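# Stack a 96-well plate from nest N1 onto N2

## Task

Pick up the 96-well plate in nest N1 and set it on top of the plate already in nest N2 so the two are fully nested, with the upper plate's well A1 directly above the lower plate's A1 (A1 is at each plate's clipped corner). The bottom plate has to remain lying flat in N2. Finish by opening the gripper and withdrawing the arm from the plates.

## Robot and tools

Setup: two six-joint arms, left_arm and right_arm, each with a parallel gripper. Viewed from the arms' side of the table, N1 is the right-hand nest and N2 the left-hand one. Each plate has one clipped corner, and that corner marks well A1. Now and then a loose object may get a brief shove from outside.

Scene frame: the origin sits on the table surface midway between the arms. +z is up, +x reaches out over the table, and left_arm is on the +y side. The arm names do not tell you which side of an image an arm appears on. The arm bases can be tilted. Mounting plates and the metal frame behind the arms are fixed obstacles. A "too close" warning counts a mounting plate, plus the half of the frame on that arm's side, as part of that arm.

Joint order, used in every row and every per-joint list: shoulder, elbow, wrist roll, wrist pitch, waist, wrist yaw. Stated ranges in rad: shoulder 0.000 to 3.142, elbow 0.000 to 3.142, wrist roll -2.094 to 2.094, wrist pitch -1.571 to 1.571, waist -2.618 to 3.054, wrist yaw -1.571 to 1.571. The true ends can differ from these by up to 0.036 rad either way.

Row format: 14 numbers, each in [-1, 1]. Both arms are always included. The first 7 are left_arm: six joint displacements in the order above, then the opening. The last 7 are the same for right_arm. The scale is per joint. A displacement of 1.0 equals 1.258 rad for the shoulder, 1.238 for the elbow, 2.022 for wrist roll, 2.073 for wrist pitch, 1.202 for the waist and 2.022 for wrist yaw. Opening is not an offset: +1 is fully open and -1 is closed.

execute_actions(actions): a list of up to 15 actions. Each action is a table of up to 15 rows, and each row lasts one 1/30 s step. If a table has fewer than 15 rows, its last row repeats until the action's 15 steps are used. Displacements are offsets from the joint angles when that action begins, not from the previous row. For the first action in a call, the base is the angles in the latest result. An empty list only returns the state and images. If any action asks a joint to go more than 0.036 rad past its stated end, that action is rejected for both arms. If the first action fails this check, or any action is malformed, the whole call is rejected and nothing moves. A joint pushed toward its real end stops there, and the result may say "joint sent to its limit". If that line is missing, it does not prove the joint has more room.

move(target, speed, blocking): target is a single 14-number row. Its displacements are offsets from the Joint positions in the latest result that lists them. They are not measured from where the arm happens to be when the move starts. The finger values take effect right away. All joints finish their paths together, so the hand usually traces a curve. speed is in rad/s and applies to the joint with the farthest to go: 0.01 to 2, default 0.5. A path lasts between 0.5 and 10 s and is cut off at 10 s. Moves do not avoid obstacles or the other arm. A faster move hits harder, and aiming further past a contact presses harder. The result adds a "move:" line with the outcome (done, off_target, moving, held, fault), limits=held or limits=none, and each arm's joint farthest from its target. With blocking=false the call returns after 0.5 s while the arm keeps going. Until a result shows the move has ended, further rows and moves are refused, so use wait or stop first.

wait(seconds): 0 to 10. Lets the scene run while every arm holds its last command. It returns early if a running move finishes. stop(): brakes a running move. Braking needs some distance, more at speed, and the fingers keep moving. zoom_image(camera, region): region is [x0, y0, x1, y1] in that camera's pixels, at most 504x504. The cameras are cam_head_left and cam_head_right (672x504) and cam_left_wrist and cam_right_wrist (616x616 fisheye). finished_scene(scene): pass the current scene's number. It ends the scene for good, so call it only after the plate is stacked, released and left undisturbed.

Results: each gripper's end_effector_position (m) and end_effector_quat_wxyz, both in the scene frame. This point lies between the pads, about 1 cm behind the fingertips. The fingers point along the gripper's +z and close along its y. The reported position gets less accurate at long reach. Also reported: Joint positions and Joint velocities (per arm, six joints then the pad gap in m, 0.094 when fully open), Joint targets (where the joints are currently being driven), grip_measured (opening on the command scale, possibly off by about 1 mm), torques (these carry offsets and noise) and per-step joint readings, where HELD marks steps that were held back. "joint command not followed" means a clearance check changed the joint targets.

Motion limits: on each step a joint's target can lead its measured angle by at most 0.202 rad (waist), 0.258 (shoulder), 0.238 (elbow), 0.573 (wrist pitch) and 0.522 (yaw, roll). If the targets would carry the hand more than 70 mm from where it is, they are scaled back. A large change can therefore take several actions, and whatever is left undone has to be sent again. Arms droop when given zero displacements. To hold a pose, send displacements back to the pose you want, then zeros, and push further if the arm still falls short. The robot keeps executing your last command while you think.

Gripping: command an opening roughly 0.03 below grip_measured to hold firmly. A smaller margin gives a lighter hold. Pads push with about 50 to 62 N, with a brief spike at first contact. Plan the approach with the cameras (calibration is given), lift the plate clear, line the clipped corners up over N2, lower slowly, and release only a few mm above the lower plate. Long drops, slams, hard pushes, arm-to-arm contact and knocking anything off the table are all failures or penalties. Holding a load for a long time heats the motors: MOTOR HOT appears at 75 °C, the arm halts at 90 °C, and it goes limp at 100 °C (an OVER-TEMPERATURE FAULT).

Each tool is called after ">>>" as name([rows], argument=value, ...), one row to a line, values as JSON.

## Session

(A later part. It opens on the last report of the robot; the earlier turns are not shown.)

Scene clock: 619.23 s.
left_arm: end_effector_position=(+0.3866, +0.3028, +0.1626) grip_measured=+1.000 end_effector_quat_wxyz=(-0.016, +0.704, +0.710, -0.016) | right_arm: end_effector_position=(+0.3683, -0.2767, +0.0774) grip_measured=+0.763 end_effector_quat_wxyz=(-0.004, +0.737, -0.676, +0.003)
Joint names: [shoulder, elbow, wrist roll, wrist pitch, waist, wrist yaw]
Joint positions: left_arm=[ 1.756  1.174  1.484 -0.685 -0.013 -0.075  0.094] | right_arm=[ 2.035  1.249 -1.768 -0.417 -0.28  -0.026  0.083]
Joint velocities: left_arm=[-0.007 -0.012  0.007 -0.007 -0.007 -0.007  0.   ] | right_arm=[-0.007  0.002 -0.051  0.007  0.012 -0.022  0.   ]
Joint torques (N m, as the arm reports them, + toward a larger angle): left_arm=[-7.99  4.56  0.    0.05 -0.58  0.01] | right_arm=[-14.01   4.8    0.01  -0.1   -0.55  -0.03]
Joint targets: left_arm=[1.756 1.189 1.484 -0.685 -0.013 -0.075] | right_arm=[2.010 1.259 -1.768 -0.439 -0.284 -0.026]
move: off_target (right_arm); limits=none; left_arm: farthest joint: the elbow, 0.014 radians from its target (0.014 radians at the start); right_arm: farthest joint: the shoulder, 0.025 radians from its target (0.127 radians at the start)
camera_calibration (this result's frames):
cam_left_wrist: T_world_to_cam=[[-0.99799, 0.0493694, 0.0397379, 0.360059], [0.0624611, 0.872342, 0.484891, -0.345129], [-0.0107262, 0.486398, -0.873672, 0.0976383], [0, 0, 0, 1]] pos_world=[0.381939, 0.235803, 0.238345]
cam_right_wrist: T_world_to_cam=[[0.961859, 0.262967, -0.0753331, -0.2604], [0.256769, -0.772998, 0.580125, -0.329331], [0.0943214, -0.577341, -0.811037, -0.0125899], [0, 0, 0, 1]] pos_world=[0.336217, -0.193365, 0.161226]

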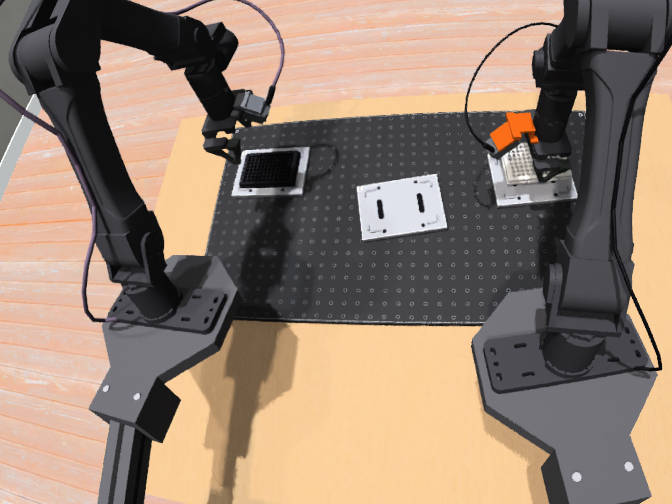

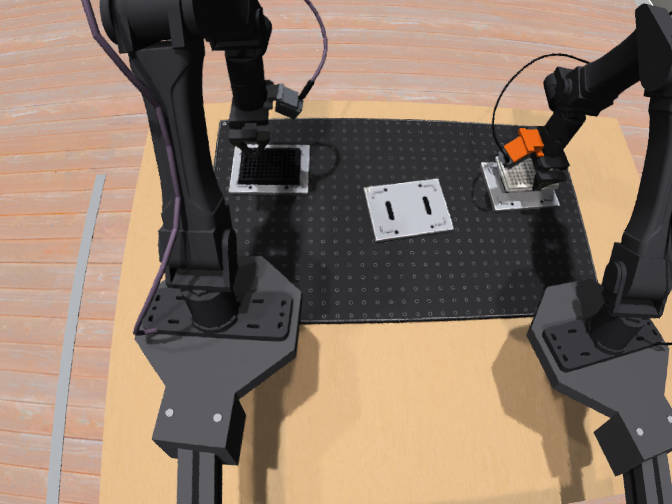

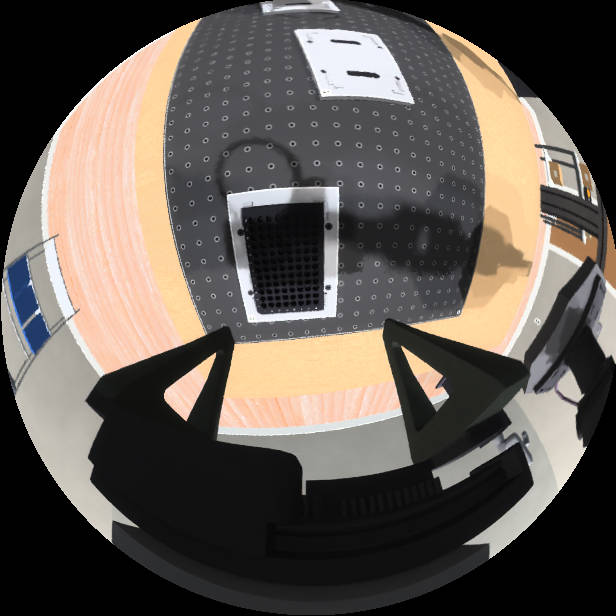

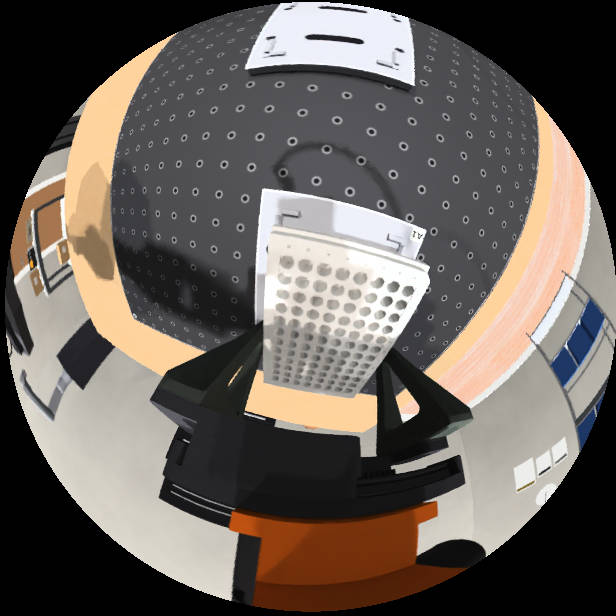

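>>> move(target=[0,0.012,0,0,0,0,1,-0.125,0.008,0,-0.0733,-0.0033,0,0.73], speed=0.25)

Scene clock: 659.13 s.
left_arm: end_effector_position=(+0.3866, +0.3028, +0.1626) grip_measured=+1.000 end_effector_quat_wxyz=(-0.016, +0.704, +0.710, -0.016) | right_arm: end_effector_position=(+0.3690, -0.2756, +0.1248) grip_measured=+0.763 end_effector_quat_wxyz=(-0.006, +0.737, -0.676, +0.005)
Joint names: [shoulder, elbow, wrist roll, wrist pitch, waist, wrist yaw]
Joint positions: left_arm=[ 1.756  1.174  1.484 -0.685 -0.013 -0.075  0.094] | right_arm=[ 1.899  1.249 -1.768 -0.547 -0.28  -0.026  0.083]
Joint velocities: left_arm=[-0.002  0.007 -0.081 -0.022  0.017 -0.051  0.   ] | right_arm=[ 0.002 -0.007  0.037  0.051 -0.007 -0.007 -0.002]
Joint torques (N m, as the arm reports them, + toward a larger angle): left_arm=[-8.    4.56  0.    0.05 -0.58  0.01] | right_arm=[-13.35   5.38   0.01  -0.16  -0.55  -0.03]
Joint targets: left_arm=[1.756 1.189 1.484 -0.685 -0.013 -0.075] | right_arm=[1.878 1.259 -1.768 -0.569 -0.284 -0.026]
move: off_target (right_arm); limits=none; left_arm: farthest joint: the elbow, 0.014 radians from its target (0.014 radians at the start); right_arm: farthest joint: the shoulder, 0.022 radians from its target (0.157 radians at the start)
camera_calibration (this result's frames):
cam_left_wrist: T_world_to_cam=[[-0.99799, 0.0493694, 0.0397379, 0.360059], [0.0624611, 0.872342, 0.484891, -0.345129], [-0.0107262, 0.486398, -0.873672, 0.0976383], [0, 0, 0, 1]] pos_world=[0.381939, 0.235803, 0.238345]
cam_right_wrist: T_world_to_cam=[[0.962214, 0.263042, -0.0703847, -0.258513], [0.253781, -0.772621, 0.581938, -0.355215], [0.0986933, -0.577811, -0.810181, 0.0244748], [0, 0, 0, 1]] pos_world=[0.336476, -0.192305, 0.208347]

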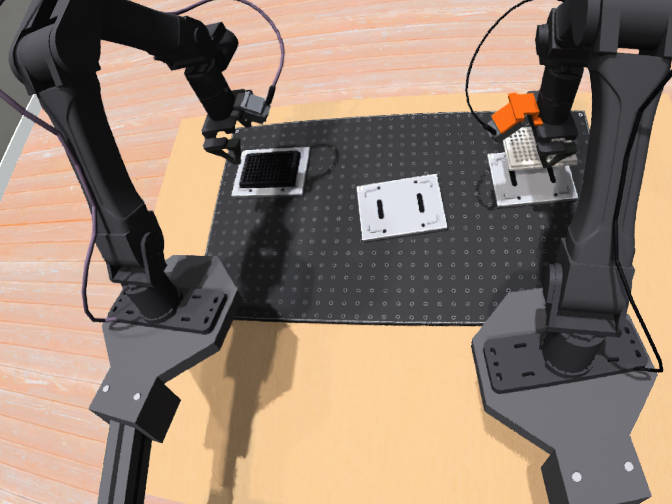

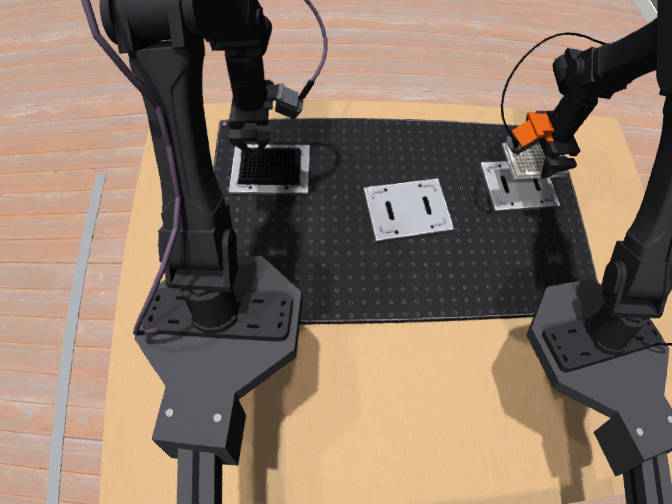

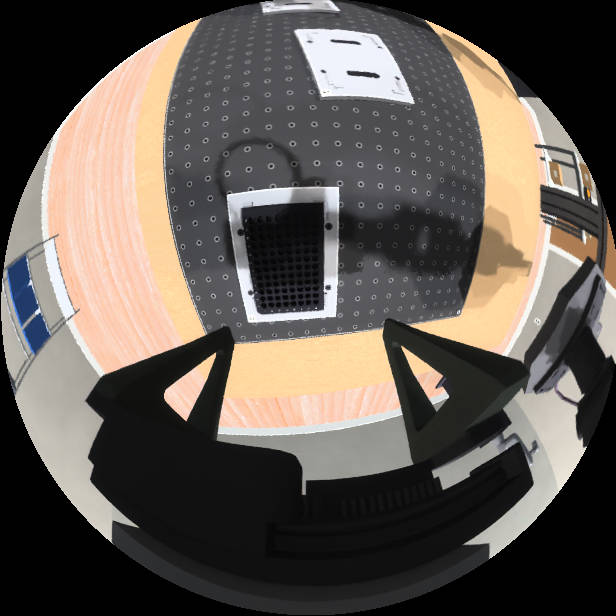

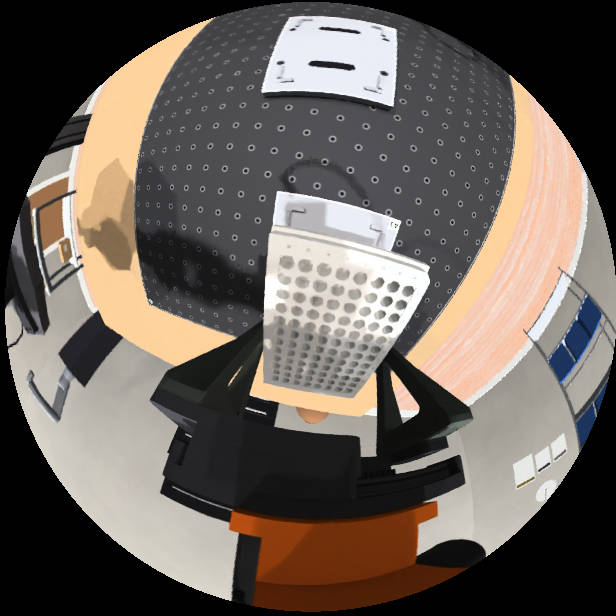

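>>> move(target=[0,0.012,0,0,0,0,1,0.0914,-0.294,0.590,0.130,0.948,0.1753,0.73], speed=0.4)

Scene clock: 673.33 s.
left_arm: end_effector_position=(+0.3866, +0.3028, +0.1626) grip_measured=+1.000 end_effector_quat_wxyz=(-0.016, +0.704, +0.710, -0.016) | right_arm: end_effector_position=(+0.1443, +0.0241, +0.0992) grip_measured=+0.763 end_effector_quat_wxyz=(-0.004, -0.707, +0.707, -0.008)
Joint names: [shoulder, elbow, wrist roll, wrist pitch, waist, wrist yaw]
Joint positions: left_arm=[ 1.756  1.174  1.484 -0.685 -0.013 -0.075  0.094] | right_arm=[ 2.012  0.9   -0.581 -0.292  0.851  0.325  0.083]
Joint velocities: left_arm=[-0.002  0.017 -0.081 -0.051 -0.002  0.007  0.   ] | right_arm=[ 0.007  0.012 -0.007  0.051  0.007  0.066 -0.001]
Joint torques (N m, as the arm reports them, + toward a larger angle): left_arm=[-8.    4.56  0.    0.06 -0.58  0.01] | right_arm=[-8.64  1.97  0.06  0.21  3.25  0.  ]
Joint targets: left_arm=[1.756 1.189 1.484 -0.685 -0.013 -0.075] | right_arm=[2.014 0.885 -0.575 -0.278 0.860 0.328]
move: done; limits=none; left_arm: farthest joint: the elbow, 0.014 radians from its target (0.014 radians at the start); right_arm: farthest joint: the elbow, 0.015 radians from its target (0.364 radians at the start)
camera_calibration (this result's frames):
cam_left_wrist: T_world_to_cam=[[-0.99799, 0.0493694, 0.0397379, 0.360059], [0.0624611, 0.872342, 0.484891, -0.345129], [-0.0107262, 0.486398, -0.873672, 0.0976383], [0, 0, 0, 1]] pos_world=[0.381939, 0.235803, 0.238345]
cam_right_wrist: T_world_to_cam=[[0.980327, 0.17851, -0.0842229, -0.122111], [0.193261, -0.781375, 0.593382, -0.0439078], [0.0401148, -0.597986, -0.800502, 0.207083], [0, 0, 0, 1]] pos_world=[0.119888, 0.111322, 0.18154]

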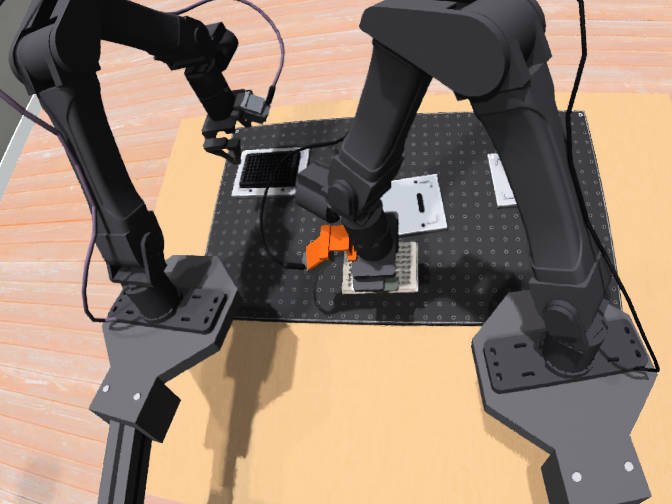

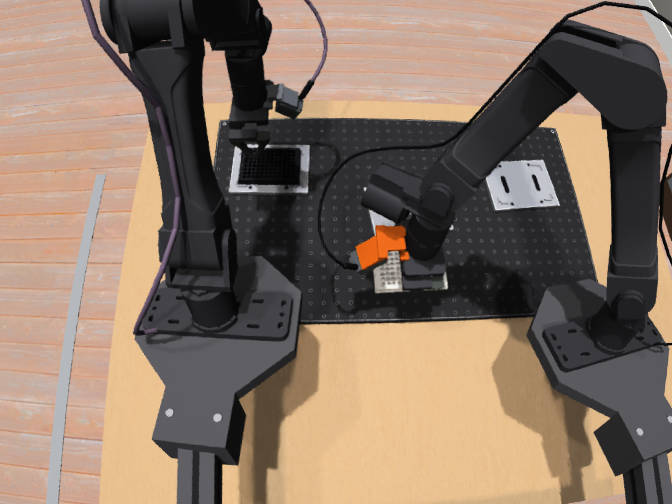

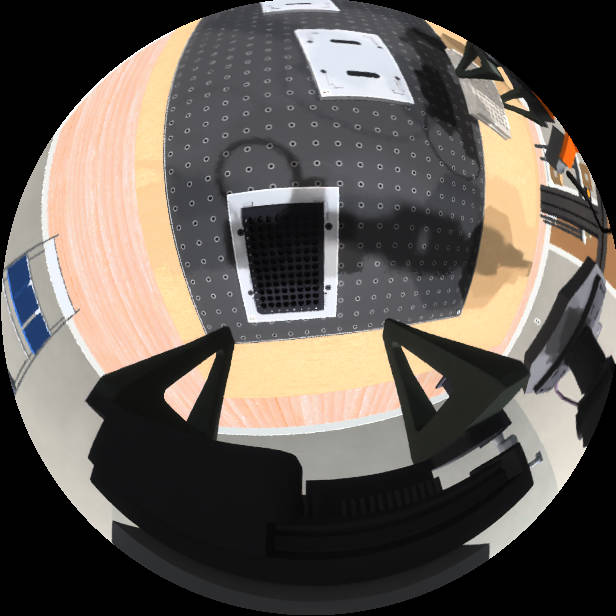

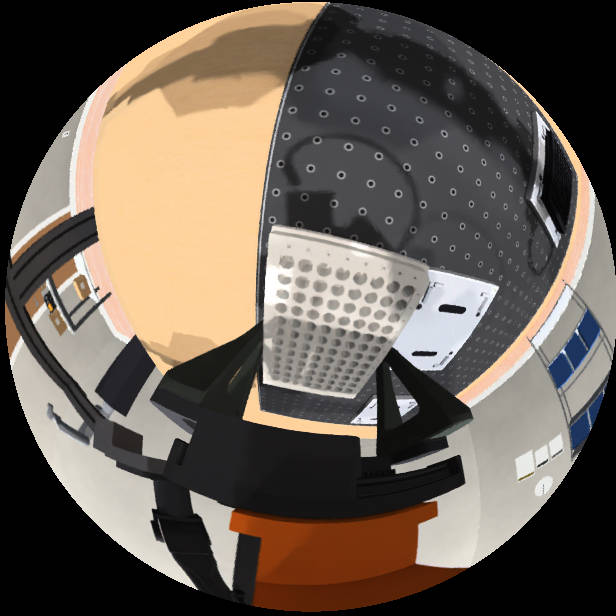

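>>> move(target=[0,0.012,0,0,0,0,1,0.1638,0.055,-0.0312,0.1008,-0.0516,-0.0193,0.73], speed=0.15)

Scene clock: 694.83 s.
left_arm: end_effector_position=(+0.3866, +0.3028, +0.1626) grip_measured=+1.000 end_effector_quat_wxyz=(-0.016, +0.704, +0.710, -0.016) | right_arm: end_effector_position=(+0.1480, +0.0297, +0.0428) grip_measured=+0.763 end_effector_quat_wxyz=(-0.000, -0.704, +0.710, +0.000)
Joint names: [shoulder, elbow, wrist roll, wrist pitch, waist, wrist yaw]
Joint positions: left_arm=[ 1.756  1.174  1.484 -0.685 -0.013 -0.075  0.094] | right_arm=[ 2.216  0.941 -0.638 -0.098  0.79   0.3    0.083]
Joint velocities: left_arm=[ 0.002 -0.007 -0.022 -0.037  0.007  0.007  0.   ] | right_arm=[ 0.012  0.007 -0.022 -0.022 -0.017 -0.037  0.001]
Joint torques (N m, as the arm reports them, + toward a larger angle): left_arm=[-8.    4.56  0.    0.06 -0.57  0.01] | right_arm=[-9.31  4.49 -0.03  0.23  2.59 -0.19]
Joint targets: left_arm=[1.756 1.189 1.484 -0.685 -0.013 -0.075] | right_arm=[2.218 0.968 -0.644 -0.083 0.789 0.286]
move: off_target (right_arm); limits=none; left_arm: farthest joint: the elbow, 0.014 radians from its target (0.014 radians at the start); right_arm: farthest joint: the elbow, 0.027 radians from its target (0.068 radians at the start)
camera_calibration (this result's frames):
cam_left_wrist: T_world_to_cam=[[-0.99799, 0.0493694, 0.0397379, 0.360059], [0.0624611, 0.872342, 0.484891, -0.345129], [-0.0107262, 0.486398, -0.873672, 0.0976383], [0, 0, 0, 1]] pos_world=[0.381939, 0.235803, 0.238345]
cam_right_wrist: T_world_to_cam=[[0.981491, 0.171099, -0.0860221, -0.131393], [0.188999, -0.792976, 0.579196, -0.00525993], [0.0308864, -0.584734, -0.810637, 0.166566], [0, 0, 0, 1]] pos_world=[0.124811, 0.115707, 0.126768]

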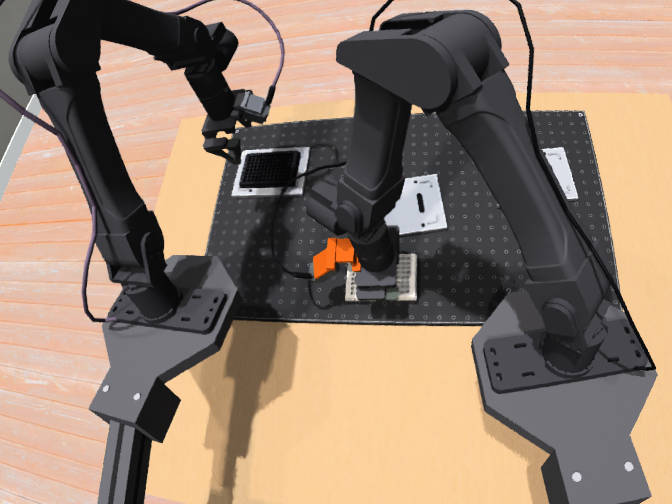

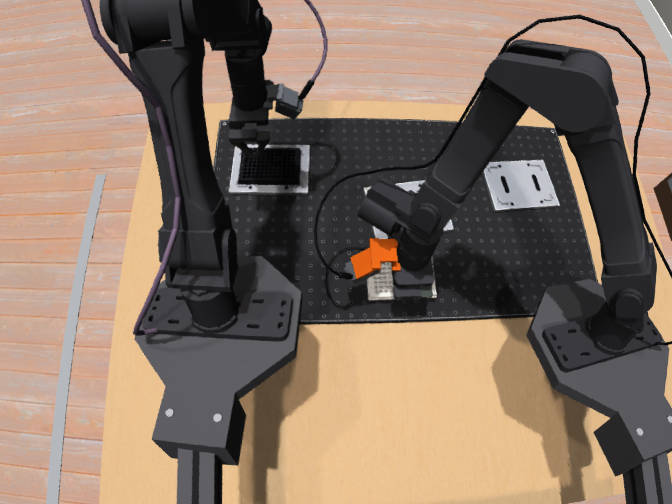

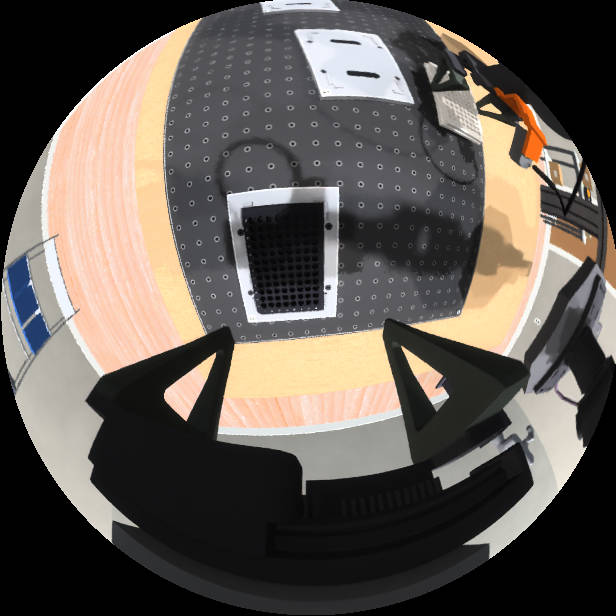

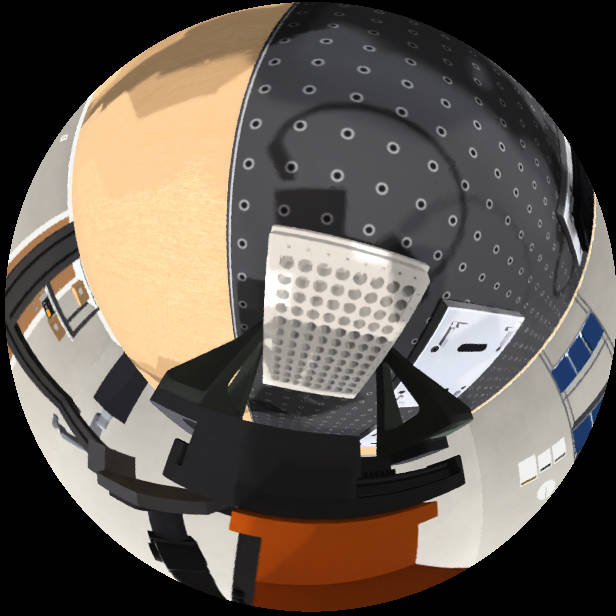

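>>> move(target=[0,0.012,0,0,0,0,1,0.032,0.008,-0.004,0.021,-0.012,0,0.73], speed=0.03)

Scene clock: 701.87 s.
left_arm: end_effector_position=(+0.3866, +0.3028, +0.1626) grip_measured=+1.000 end_effector_quat_wxyz=(-0.016, +0.704, +0.710, -0.016) | right_arm: end_effector_position=(+0.1461, +0.0250, +0.0320) grip_measured=+0.763 end_effector_quat_wxyz=(-0.005, -0.702, +0.712, -0.002)
Joint names: [shoulder, elbow, wrist roll, wrist pitch, waist, wrist yaw]
Joint positions: left_arm=[ 1.756  1.174  1.484 -0.685 -0.013 -0.075  0.094] | right_arm=[ 2.252  0.941 -0.641 -0.069  0.778  0.3    0.083]
Joint velocities: left_arm=[-0.007 -0.017 -0.022 -0.007  0.002  0.007  0.   ] | right_arm=[-0.002 -0.027  0.022  0.007 -0.002 -0.037 -0.001]
Joint torques (N m, as the arm reports them, + toward a larger angle): left_arm=[-8.    4.56  0.    0.06 -0.57  0.01] | right_arm=[-9.15  2.87 -0.07  0.21  2.54 -0.02]
Joint targets: left_arm=[1.756 1.189 1.484 -0.685 -0.013 -0.075] | right_arm=[2.256 0.951 -0.646 -0.054 0.776 0.300]
move: done; limits=none; left_arm: farthest joint: the elbow, 0.014 radians from its target (0.014 radians at the start); right_arm: farthest joint: the wrist pitch, 0.015 radians from its target (0.043 radians at the start)
camera_calibration (this result's frames):
cam_left_wrist: T_world_to_cam=[[-0.99799, 0.0493694, 0.0397379, 0.360059], [0.0624611, 0.872342, 0.484891, -0.345129], [-0.0107262, 0.486398, -0.873672, 0.0976383], [0, 0, 0, 1]] pos_world=[0.381939, 0.235803, 0.238345]
cam_right_wrist: T_world_to_cam=[[0.982237, 0.163377, -0.0922993, -0.129335], [0.186239, -0.788653, 0.585953, -0.00217498], [0.0229394, -0.592735, -0.805071, 0.156319], [0, 0, 0, 1]] pos_world=[0.123857, 0.112071, 0.115185]

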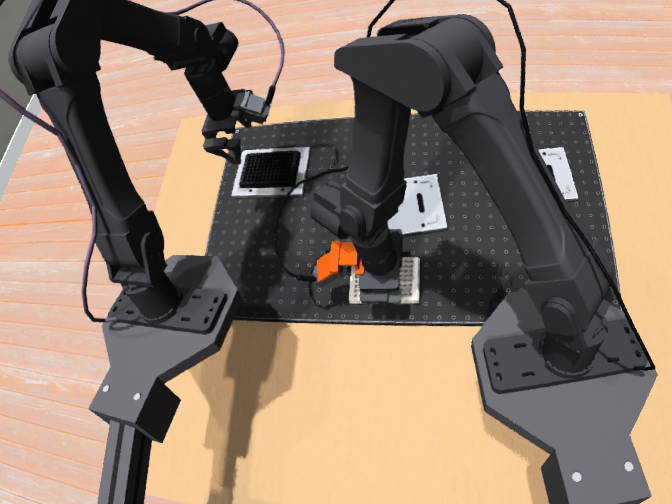

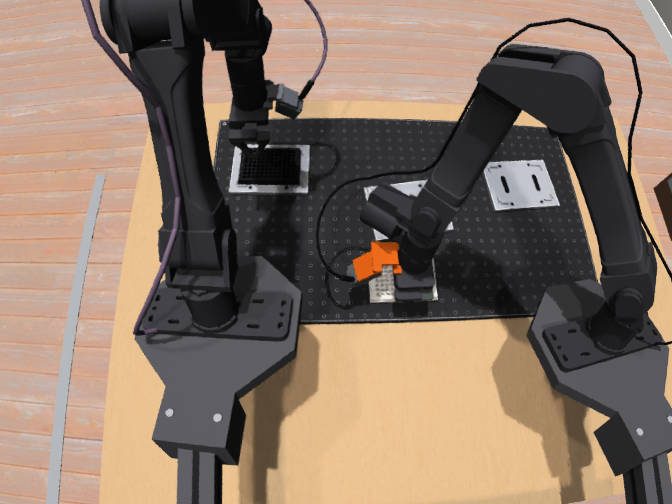

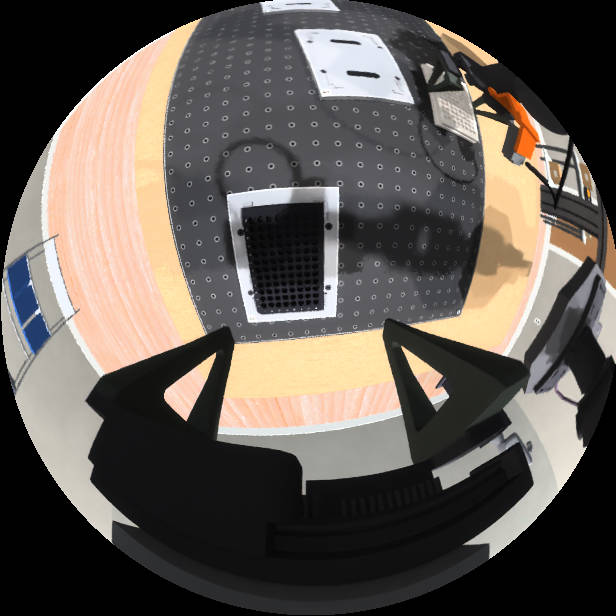

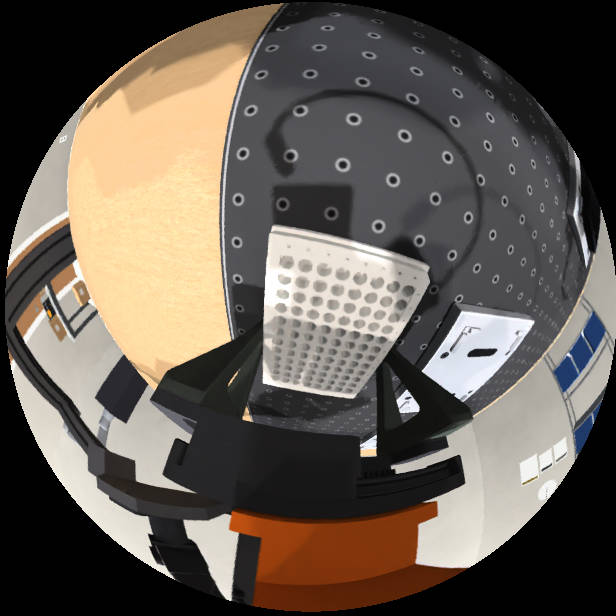

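>>> move(target=[0,0.012,0,0,0,0,1,0.014,0.008,0,0.012,0,0,0.73], speed=0.03)

Scene clock: 705.27 s.
left_arm: end_effector_position=(+0.3866, +0.3028, +0.1626) grip_measured=+1.000 end_effector_quat_wxyz=(-0.016, +0.704, +0.710, -0.016) | right_arm: end_effector_position=(+0.1445, +0.0246, +0.0288) grip_measured=+0.763 end_effector_quat_wxyz=(-0.006, -0.702, +0.712, -0.002)
Joint names: [shoulder, elbow, wrist roll, wrist pitch, waist, wrist yaw]
Joint positions: left_arm=[ 1.756  1.174  1.484 -0.685 -0.013 -0.075  0.094] | right_arm=[ 2.264  0.941 -0.641 -0.059  0.778  0.3    0.083]
Joint velocities: left_arm=[-0.007  0.012  0.081 -0.051 -0.012 -0.022  0.   ] | right_arm=[-0.007  0.007 -0.081  0.095  0.002  0.007 -0.   ]
Joint torques (N m, as the arm reports them, + toward a larger angle): left_arm=[-8.01  4.56  0.    0.06 -0.58  0.01] | right_arm=[-8.99  2.78  0.01  0.17  2.68 -0.03]
Joint targets: left_arm=[1.756 1.189 1.484 -0.685 -0.013 -0.075] | right_arm=[2.269 0.951 -0.641 -0.044 0.778 0.300]
move: done; limits=none; left_arm: farthest joint: the elbow, 0.014 radians from its target (0.014 radians at the start); right_arm: farthest joint: the wrist pitch, 0.015 radians from its target (0.024 radians at the start)
camera_calibration (this result's frames):
cam_left_wrist: T_world_to_cam=[[-0.99799, 0.0493694, 0.0397379, 0.360059], [0.0624611, 0.872342, 0.484891, -0.345129], [-0.0107262, 0.486398, -0.873672, 0.0976383], [0, 0, 0, 1]] pos_world=[0.381939, 0.235803, 0.238345]
cam_right_wrist: T_world_to_cam=[[0.982017, 0.164085, -0.0933694, -0.128011], [0.187419, -0.787823, 0.586693, -0.000584327], [0.0227089, -0.593642, -0.804409, 0.153629], [0, 0, 0, 1]] pos_world=[0.12233, 0.111745, 0.111971]

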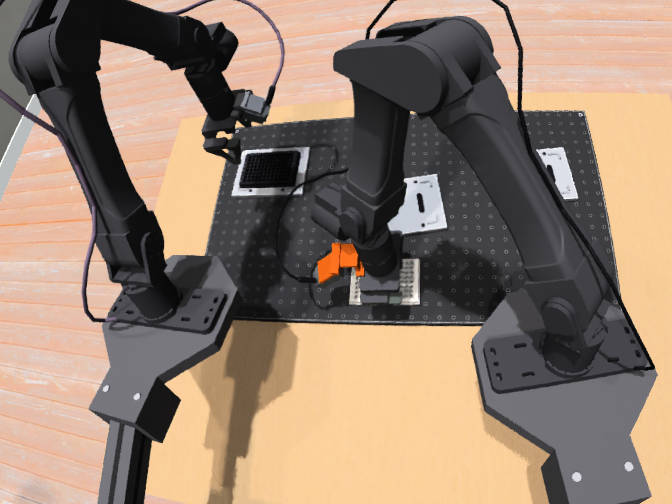

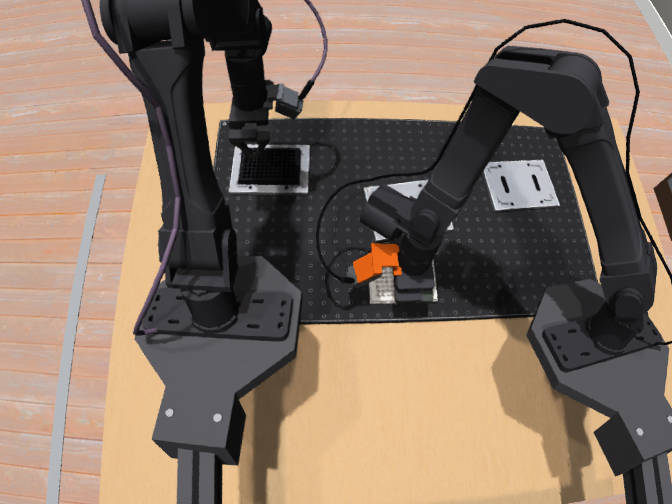

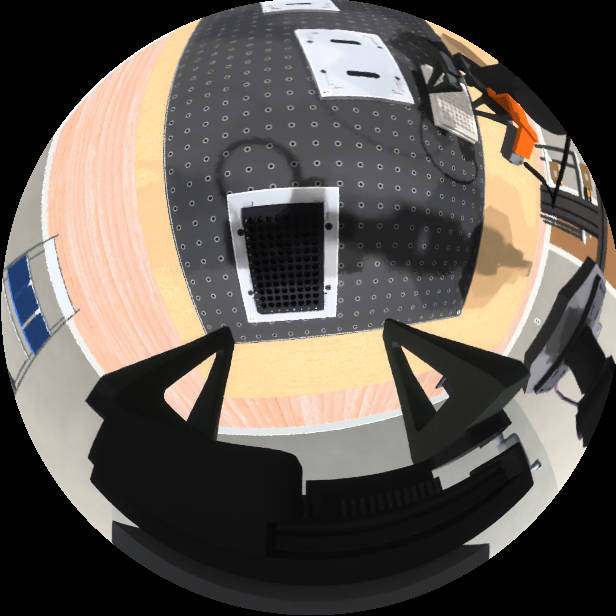

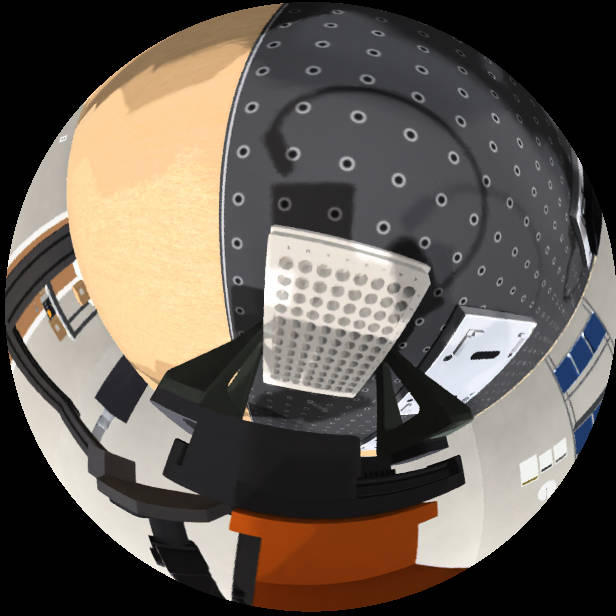

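>>> move(target=[0,0.012,0,0,0,0,1,0.014,0.008,0,0.012,0,0,0.73], speed=0.03)

Scene clock: 708.23 s.
left_arm: end_effector_position=(+0.3866, +0.3028, +0.1626) grip_measured=+1.000 end_effector_quat_wxyz=(-0.016, +0.704, +0.710, -0.016) | right_arm: end_effector_position=(+0.1441, +0.0249, +0.0267) grip_measured=+0.763 end_effector_quat_wxyz=(-0.005, -0.702, +0.712, -0.002)
Joint names: [shoulder, elbow, wrist roll, wrist pitch, waist, wrist yaw]
Joint positions: left_arm=[ 1.756  1.174  1.484 -0.685 -0.013 -0.075  0.094] | right_arm=[ 2.272  0.941 -0.641 -0.048  0.778  0.301  0.083]
Joint velocities: left_arm=[-0.002 -0.007 -0.037  0.022  0.002 -0.022  0.   ] | right_arm=[-0.012 -0.002 -0.022  0.022  0.007  0.037  0.   ]
Joint torques (N m, as the arm reports them, + toward a larger angle): left_arm=[-8.    4.57  0.    0.06 -0.58  0.01] | right_arm=[-8.64  2.75  0.01  0.19  2.72 -0.03]
Joint targets: left_arm=[1.756 1.189 1.484 -0.685 -0.013 -0.075] | right_arm=[2.281 0.951 -0.641 -0.034 0.778 0.300]
move: done; limits=none; left_arm: farthest joint: the elbow, 0.014 radians from its target (0.014 radians at the start); right_arm: farthest joint: the wrist pitch, 0.014 radians from its target (0.024 radians at the start)
camera_calibration (this result's frames):
cam_left_wrist: T_world_to_cam=[[-0.99799, 0.0493694, 0.0397379, 0.360059], [0.0624611, 0.872342, 0.484891, -0.345129], [-0.0107262, 0.486398, -0.873672, 0.0976383], [0, 0, 0, 1]] pos_world=[0.381939, 0.235803, 0.238345]
cam_right_wrist: T_world_to_cam=[[0.982333, 0.163533, -0.0909931, -0.127948], [0.185582, -0.788551, 0.586299, 0.00120263], [0.0241264, -0.592827, -0.804968, 0.151847], [0, 0, 0, 1]] pos_world=[0.121801, 0.111891, 0.109885]

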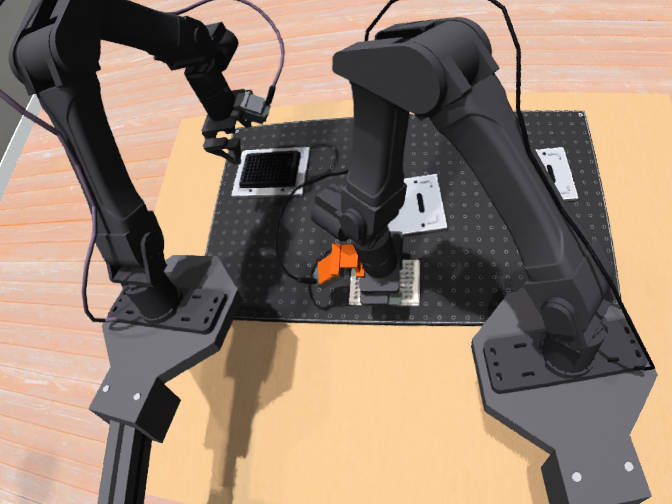

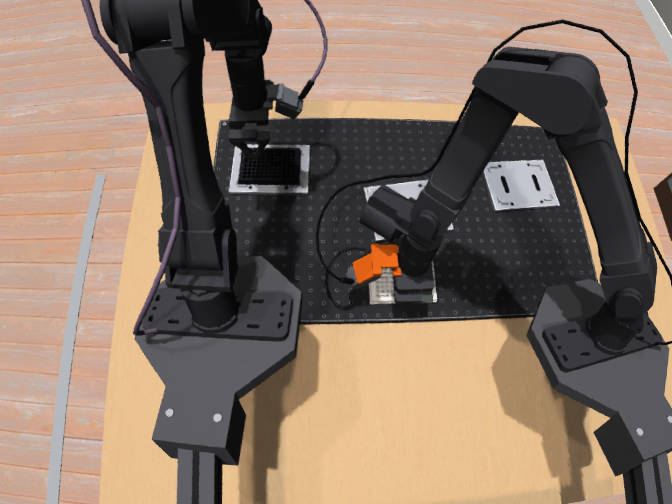

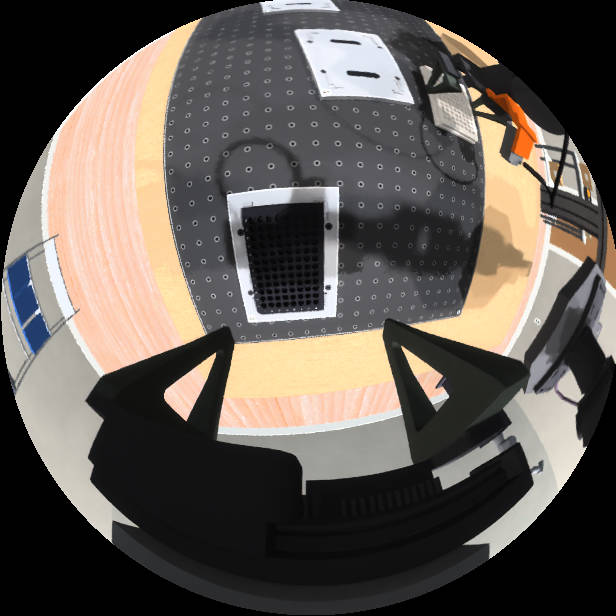

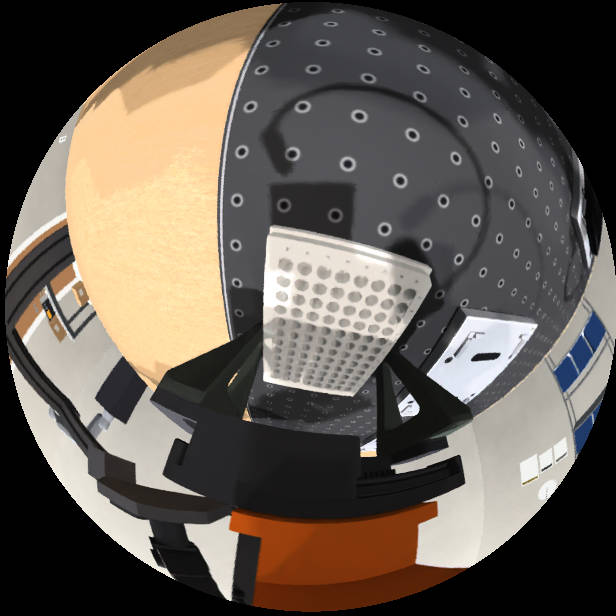

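>>> execute_actions([
  [[0,0.012,0,0,0,0,1,0.012,0.008,0,0.007,0,0,0.73]],
  [[0,0.012,0,0,0,0,1,0.012,0.008,0,0.007,0,0,0.73]],
])

Scene clock: 712.93 s.
left_arm: end_effector_position=(+0.3866, +0.3028, +0.1626) grip_measured=+1.000 end_effector_quat_wxyz=(-0.016, +0.704, +0.710, -0.016) | right_arm: end_effector_position=(+0.1441, +0.0249, +0.0267) grip_measured=+0.763 end_effector_quat_wxyz=(-0.005, -0.702, +0.712, -0.002)
Joint names: [shoulder, elbow, wrist roll, wrist pitch, waist, wrist yaw]
Joint positions: left_arm=[ 1.756  1.174  1.484 -0.685 -0.013 -0.075  0.094] | right_arm=[ 2.272  0.941 -0.641 -0.048  0.778  0.301  0.083]
Joint velocities: left_arm=[-0.022 -0.007 -0.007  0.051  0.002 -0.051  0.   ] | right_arm=[ 0.002  0.007 -0.066  0.022  0.002 -0.066 -0.001]
Joint torques (N m, as the arm reports them, + toward a larger angle): left_arm=[-8.    4.55  0.    0.06 -0.57  0.01] | right_arm=[-8.08  2.76  0.01  0.19  2.68 -0.02]
Joint targets: left_arm=[1.756 1.189 1.484 -0.685 -0.013 -0.075] | right_arm=[2.287 0.951 -0.641 -0.034 0.778 0.301]
Step readings (joint positions; steps 1 to 15: 1st action; 16 to 30: 2nd action):
0: left_arm=[1.756 1.174 1.484 -0.685 -0.013 -0.075] | right_arm=[2.272 0.941 -0.641 -0.048 0.778 0.301]
1: left_arm=[1.756 1.174 1.484 -0.685 -0.013 -0.075] | right_arm=[2.272 0.941 -0.641 -0.048 0.778 0.301]
2: left_arm=[1.756 1.174 1.484 -0.685 -0.013 -0.075] | right_arm=[2.272 0.941 -0.641 -0.048 0.778 0.301]
4: left_arm=[1.756 1.174 1.484 -0.685 -0.013 -0.075] | right_arm=[2.272 0.941 -0.641 -0.048 0.778 0.301]
8: left_arm=[1.756 1.174 1.484 -0.685 -0.013 -0.075] | right_arm=[2.272 0.941 -0.641 -0.048 0.778 0.301]
15: left_arm=[1.756 1.174 1.484 -0.685 -0.013 -0.075] | right_arm=[2.272 0.941 -0.641 -0.048 0.778 0.301]
16: left_arm=[1.756 1.174 1.484 -0.685 -0.013 -0.075] | right_arm=[2.272 0.941 -0.641 -0.048 0.778 0.301]
17: left_arm=[1.756 1.174 1.484 -0.685 -0.013 -0.075] | right_arm=[2.272 0.941 -0.641 -0.048 0.778 0.301]
19: left_arm=[1.756 1.174 1.484 -0.685 -0.013 -0.075] | right_arm=[2.272 0.941 -0.641 -0.048 0.778 0.301]
23: left_arm=[1.756 1.174 1.484 -0.685 -0.013 -0.075] | right_arm=[2.272 0.941 -0.641 -0.048 0.778 0.301]
30: Joint positions above
camera_calibration (this result's frames):
cam_left_wrist: T_world_to_cam=[[-0.99799, 0.0493694, 0.0397379, 0.360059], [0.0624611, 0.872342, 0.484891, -0.345129], [-0.0107262, 0.486398, -0.873672, 0.0976383], [0, 0, 0, 1]] pos_world=[0.381939, 0.235803, 0.238345]
cam_right_wrist: T_world_to_cam=[[0.982333, 0.163533, -0.0909931, -0.127948], [0.185582, -0.788551, 0.586299, 0.00120263], [0.0241264, -0.592827, -0.804968, 0.151847], [0, 0, 0, 1]] pos_world=[0.121801, 0.111891, 0.109885]

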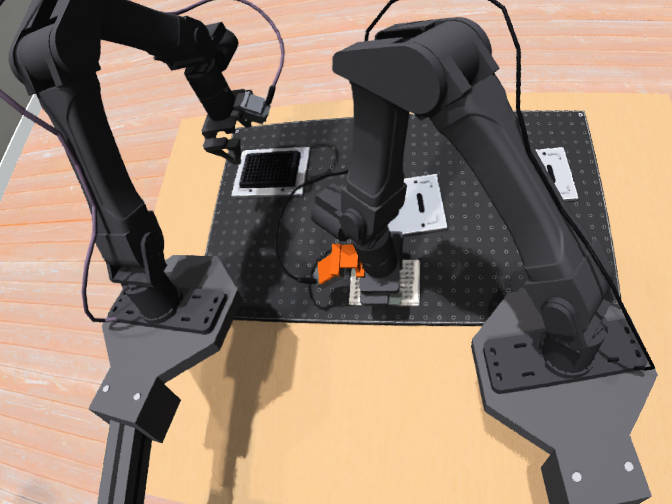

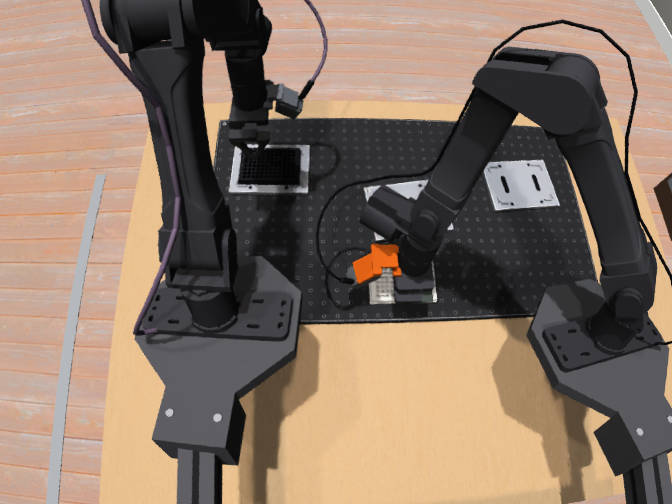

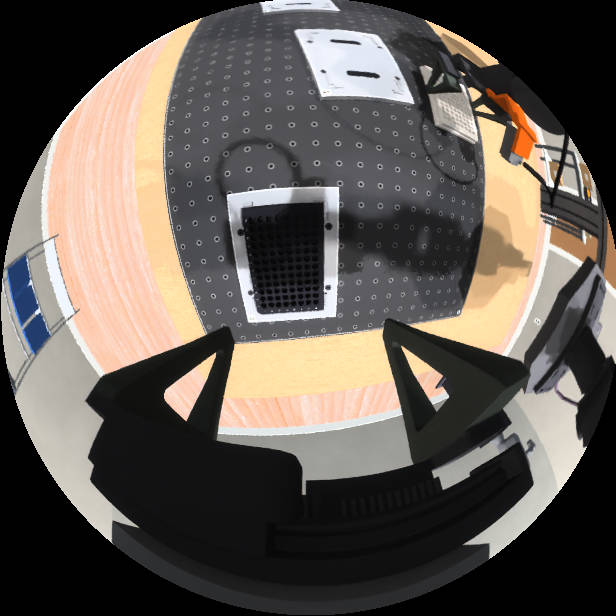

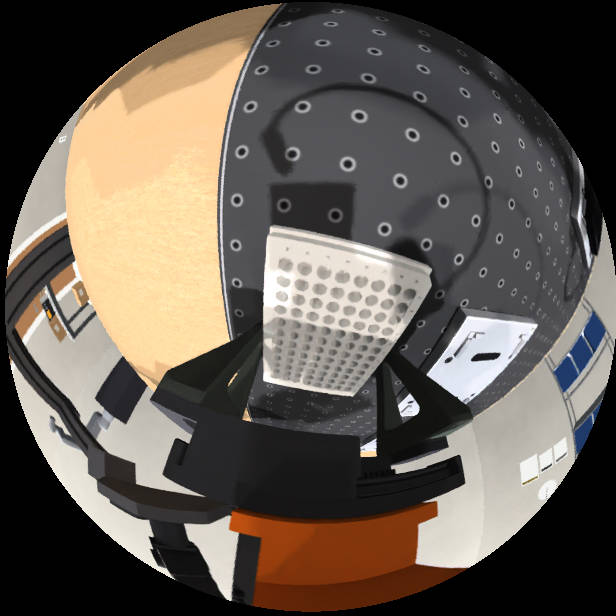

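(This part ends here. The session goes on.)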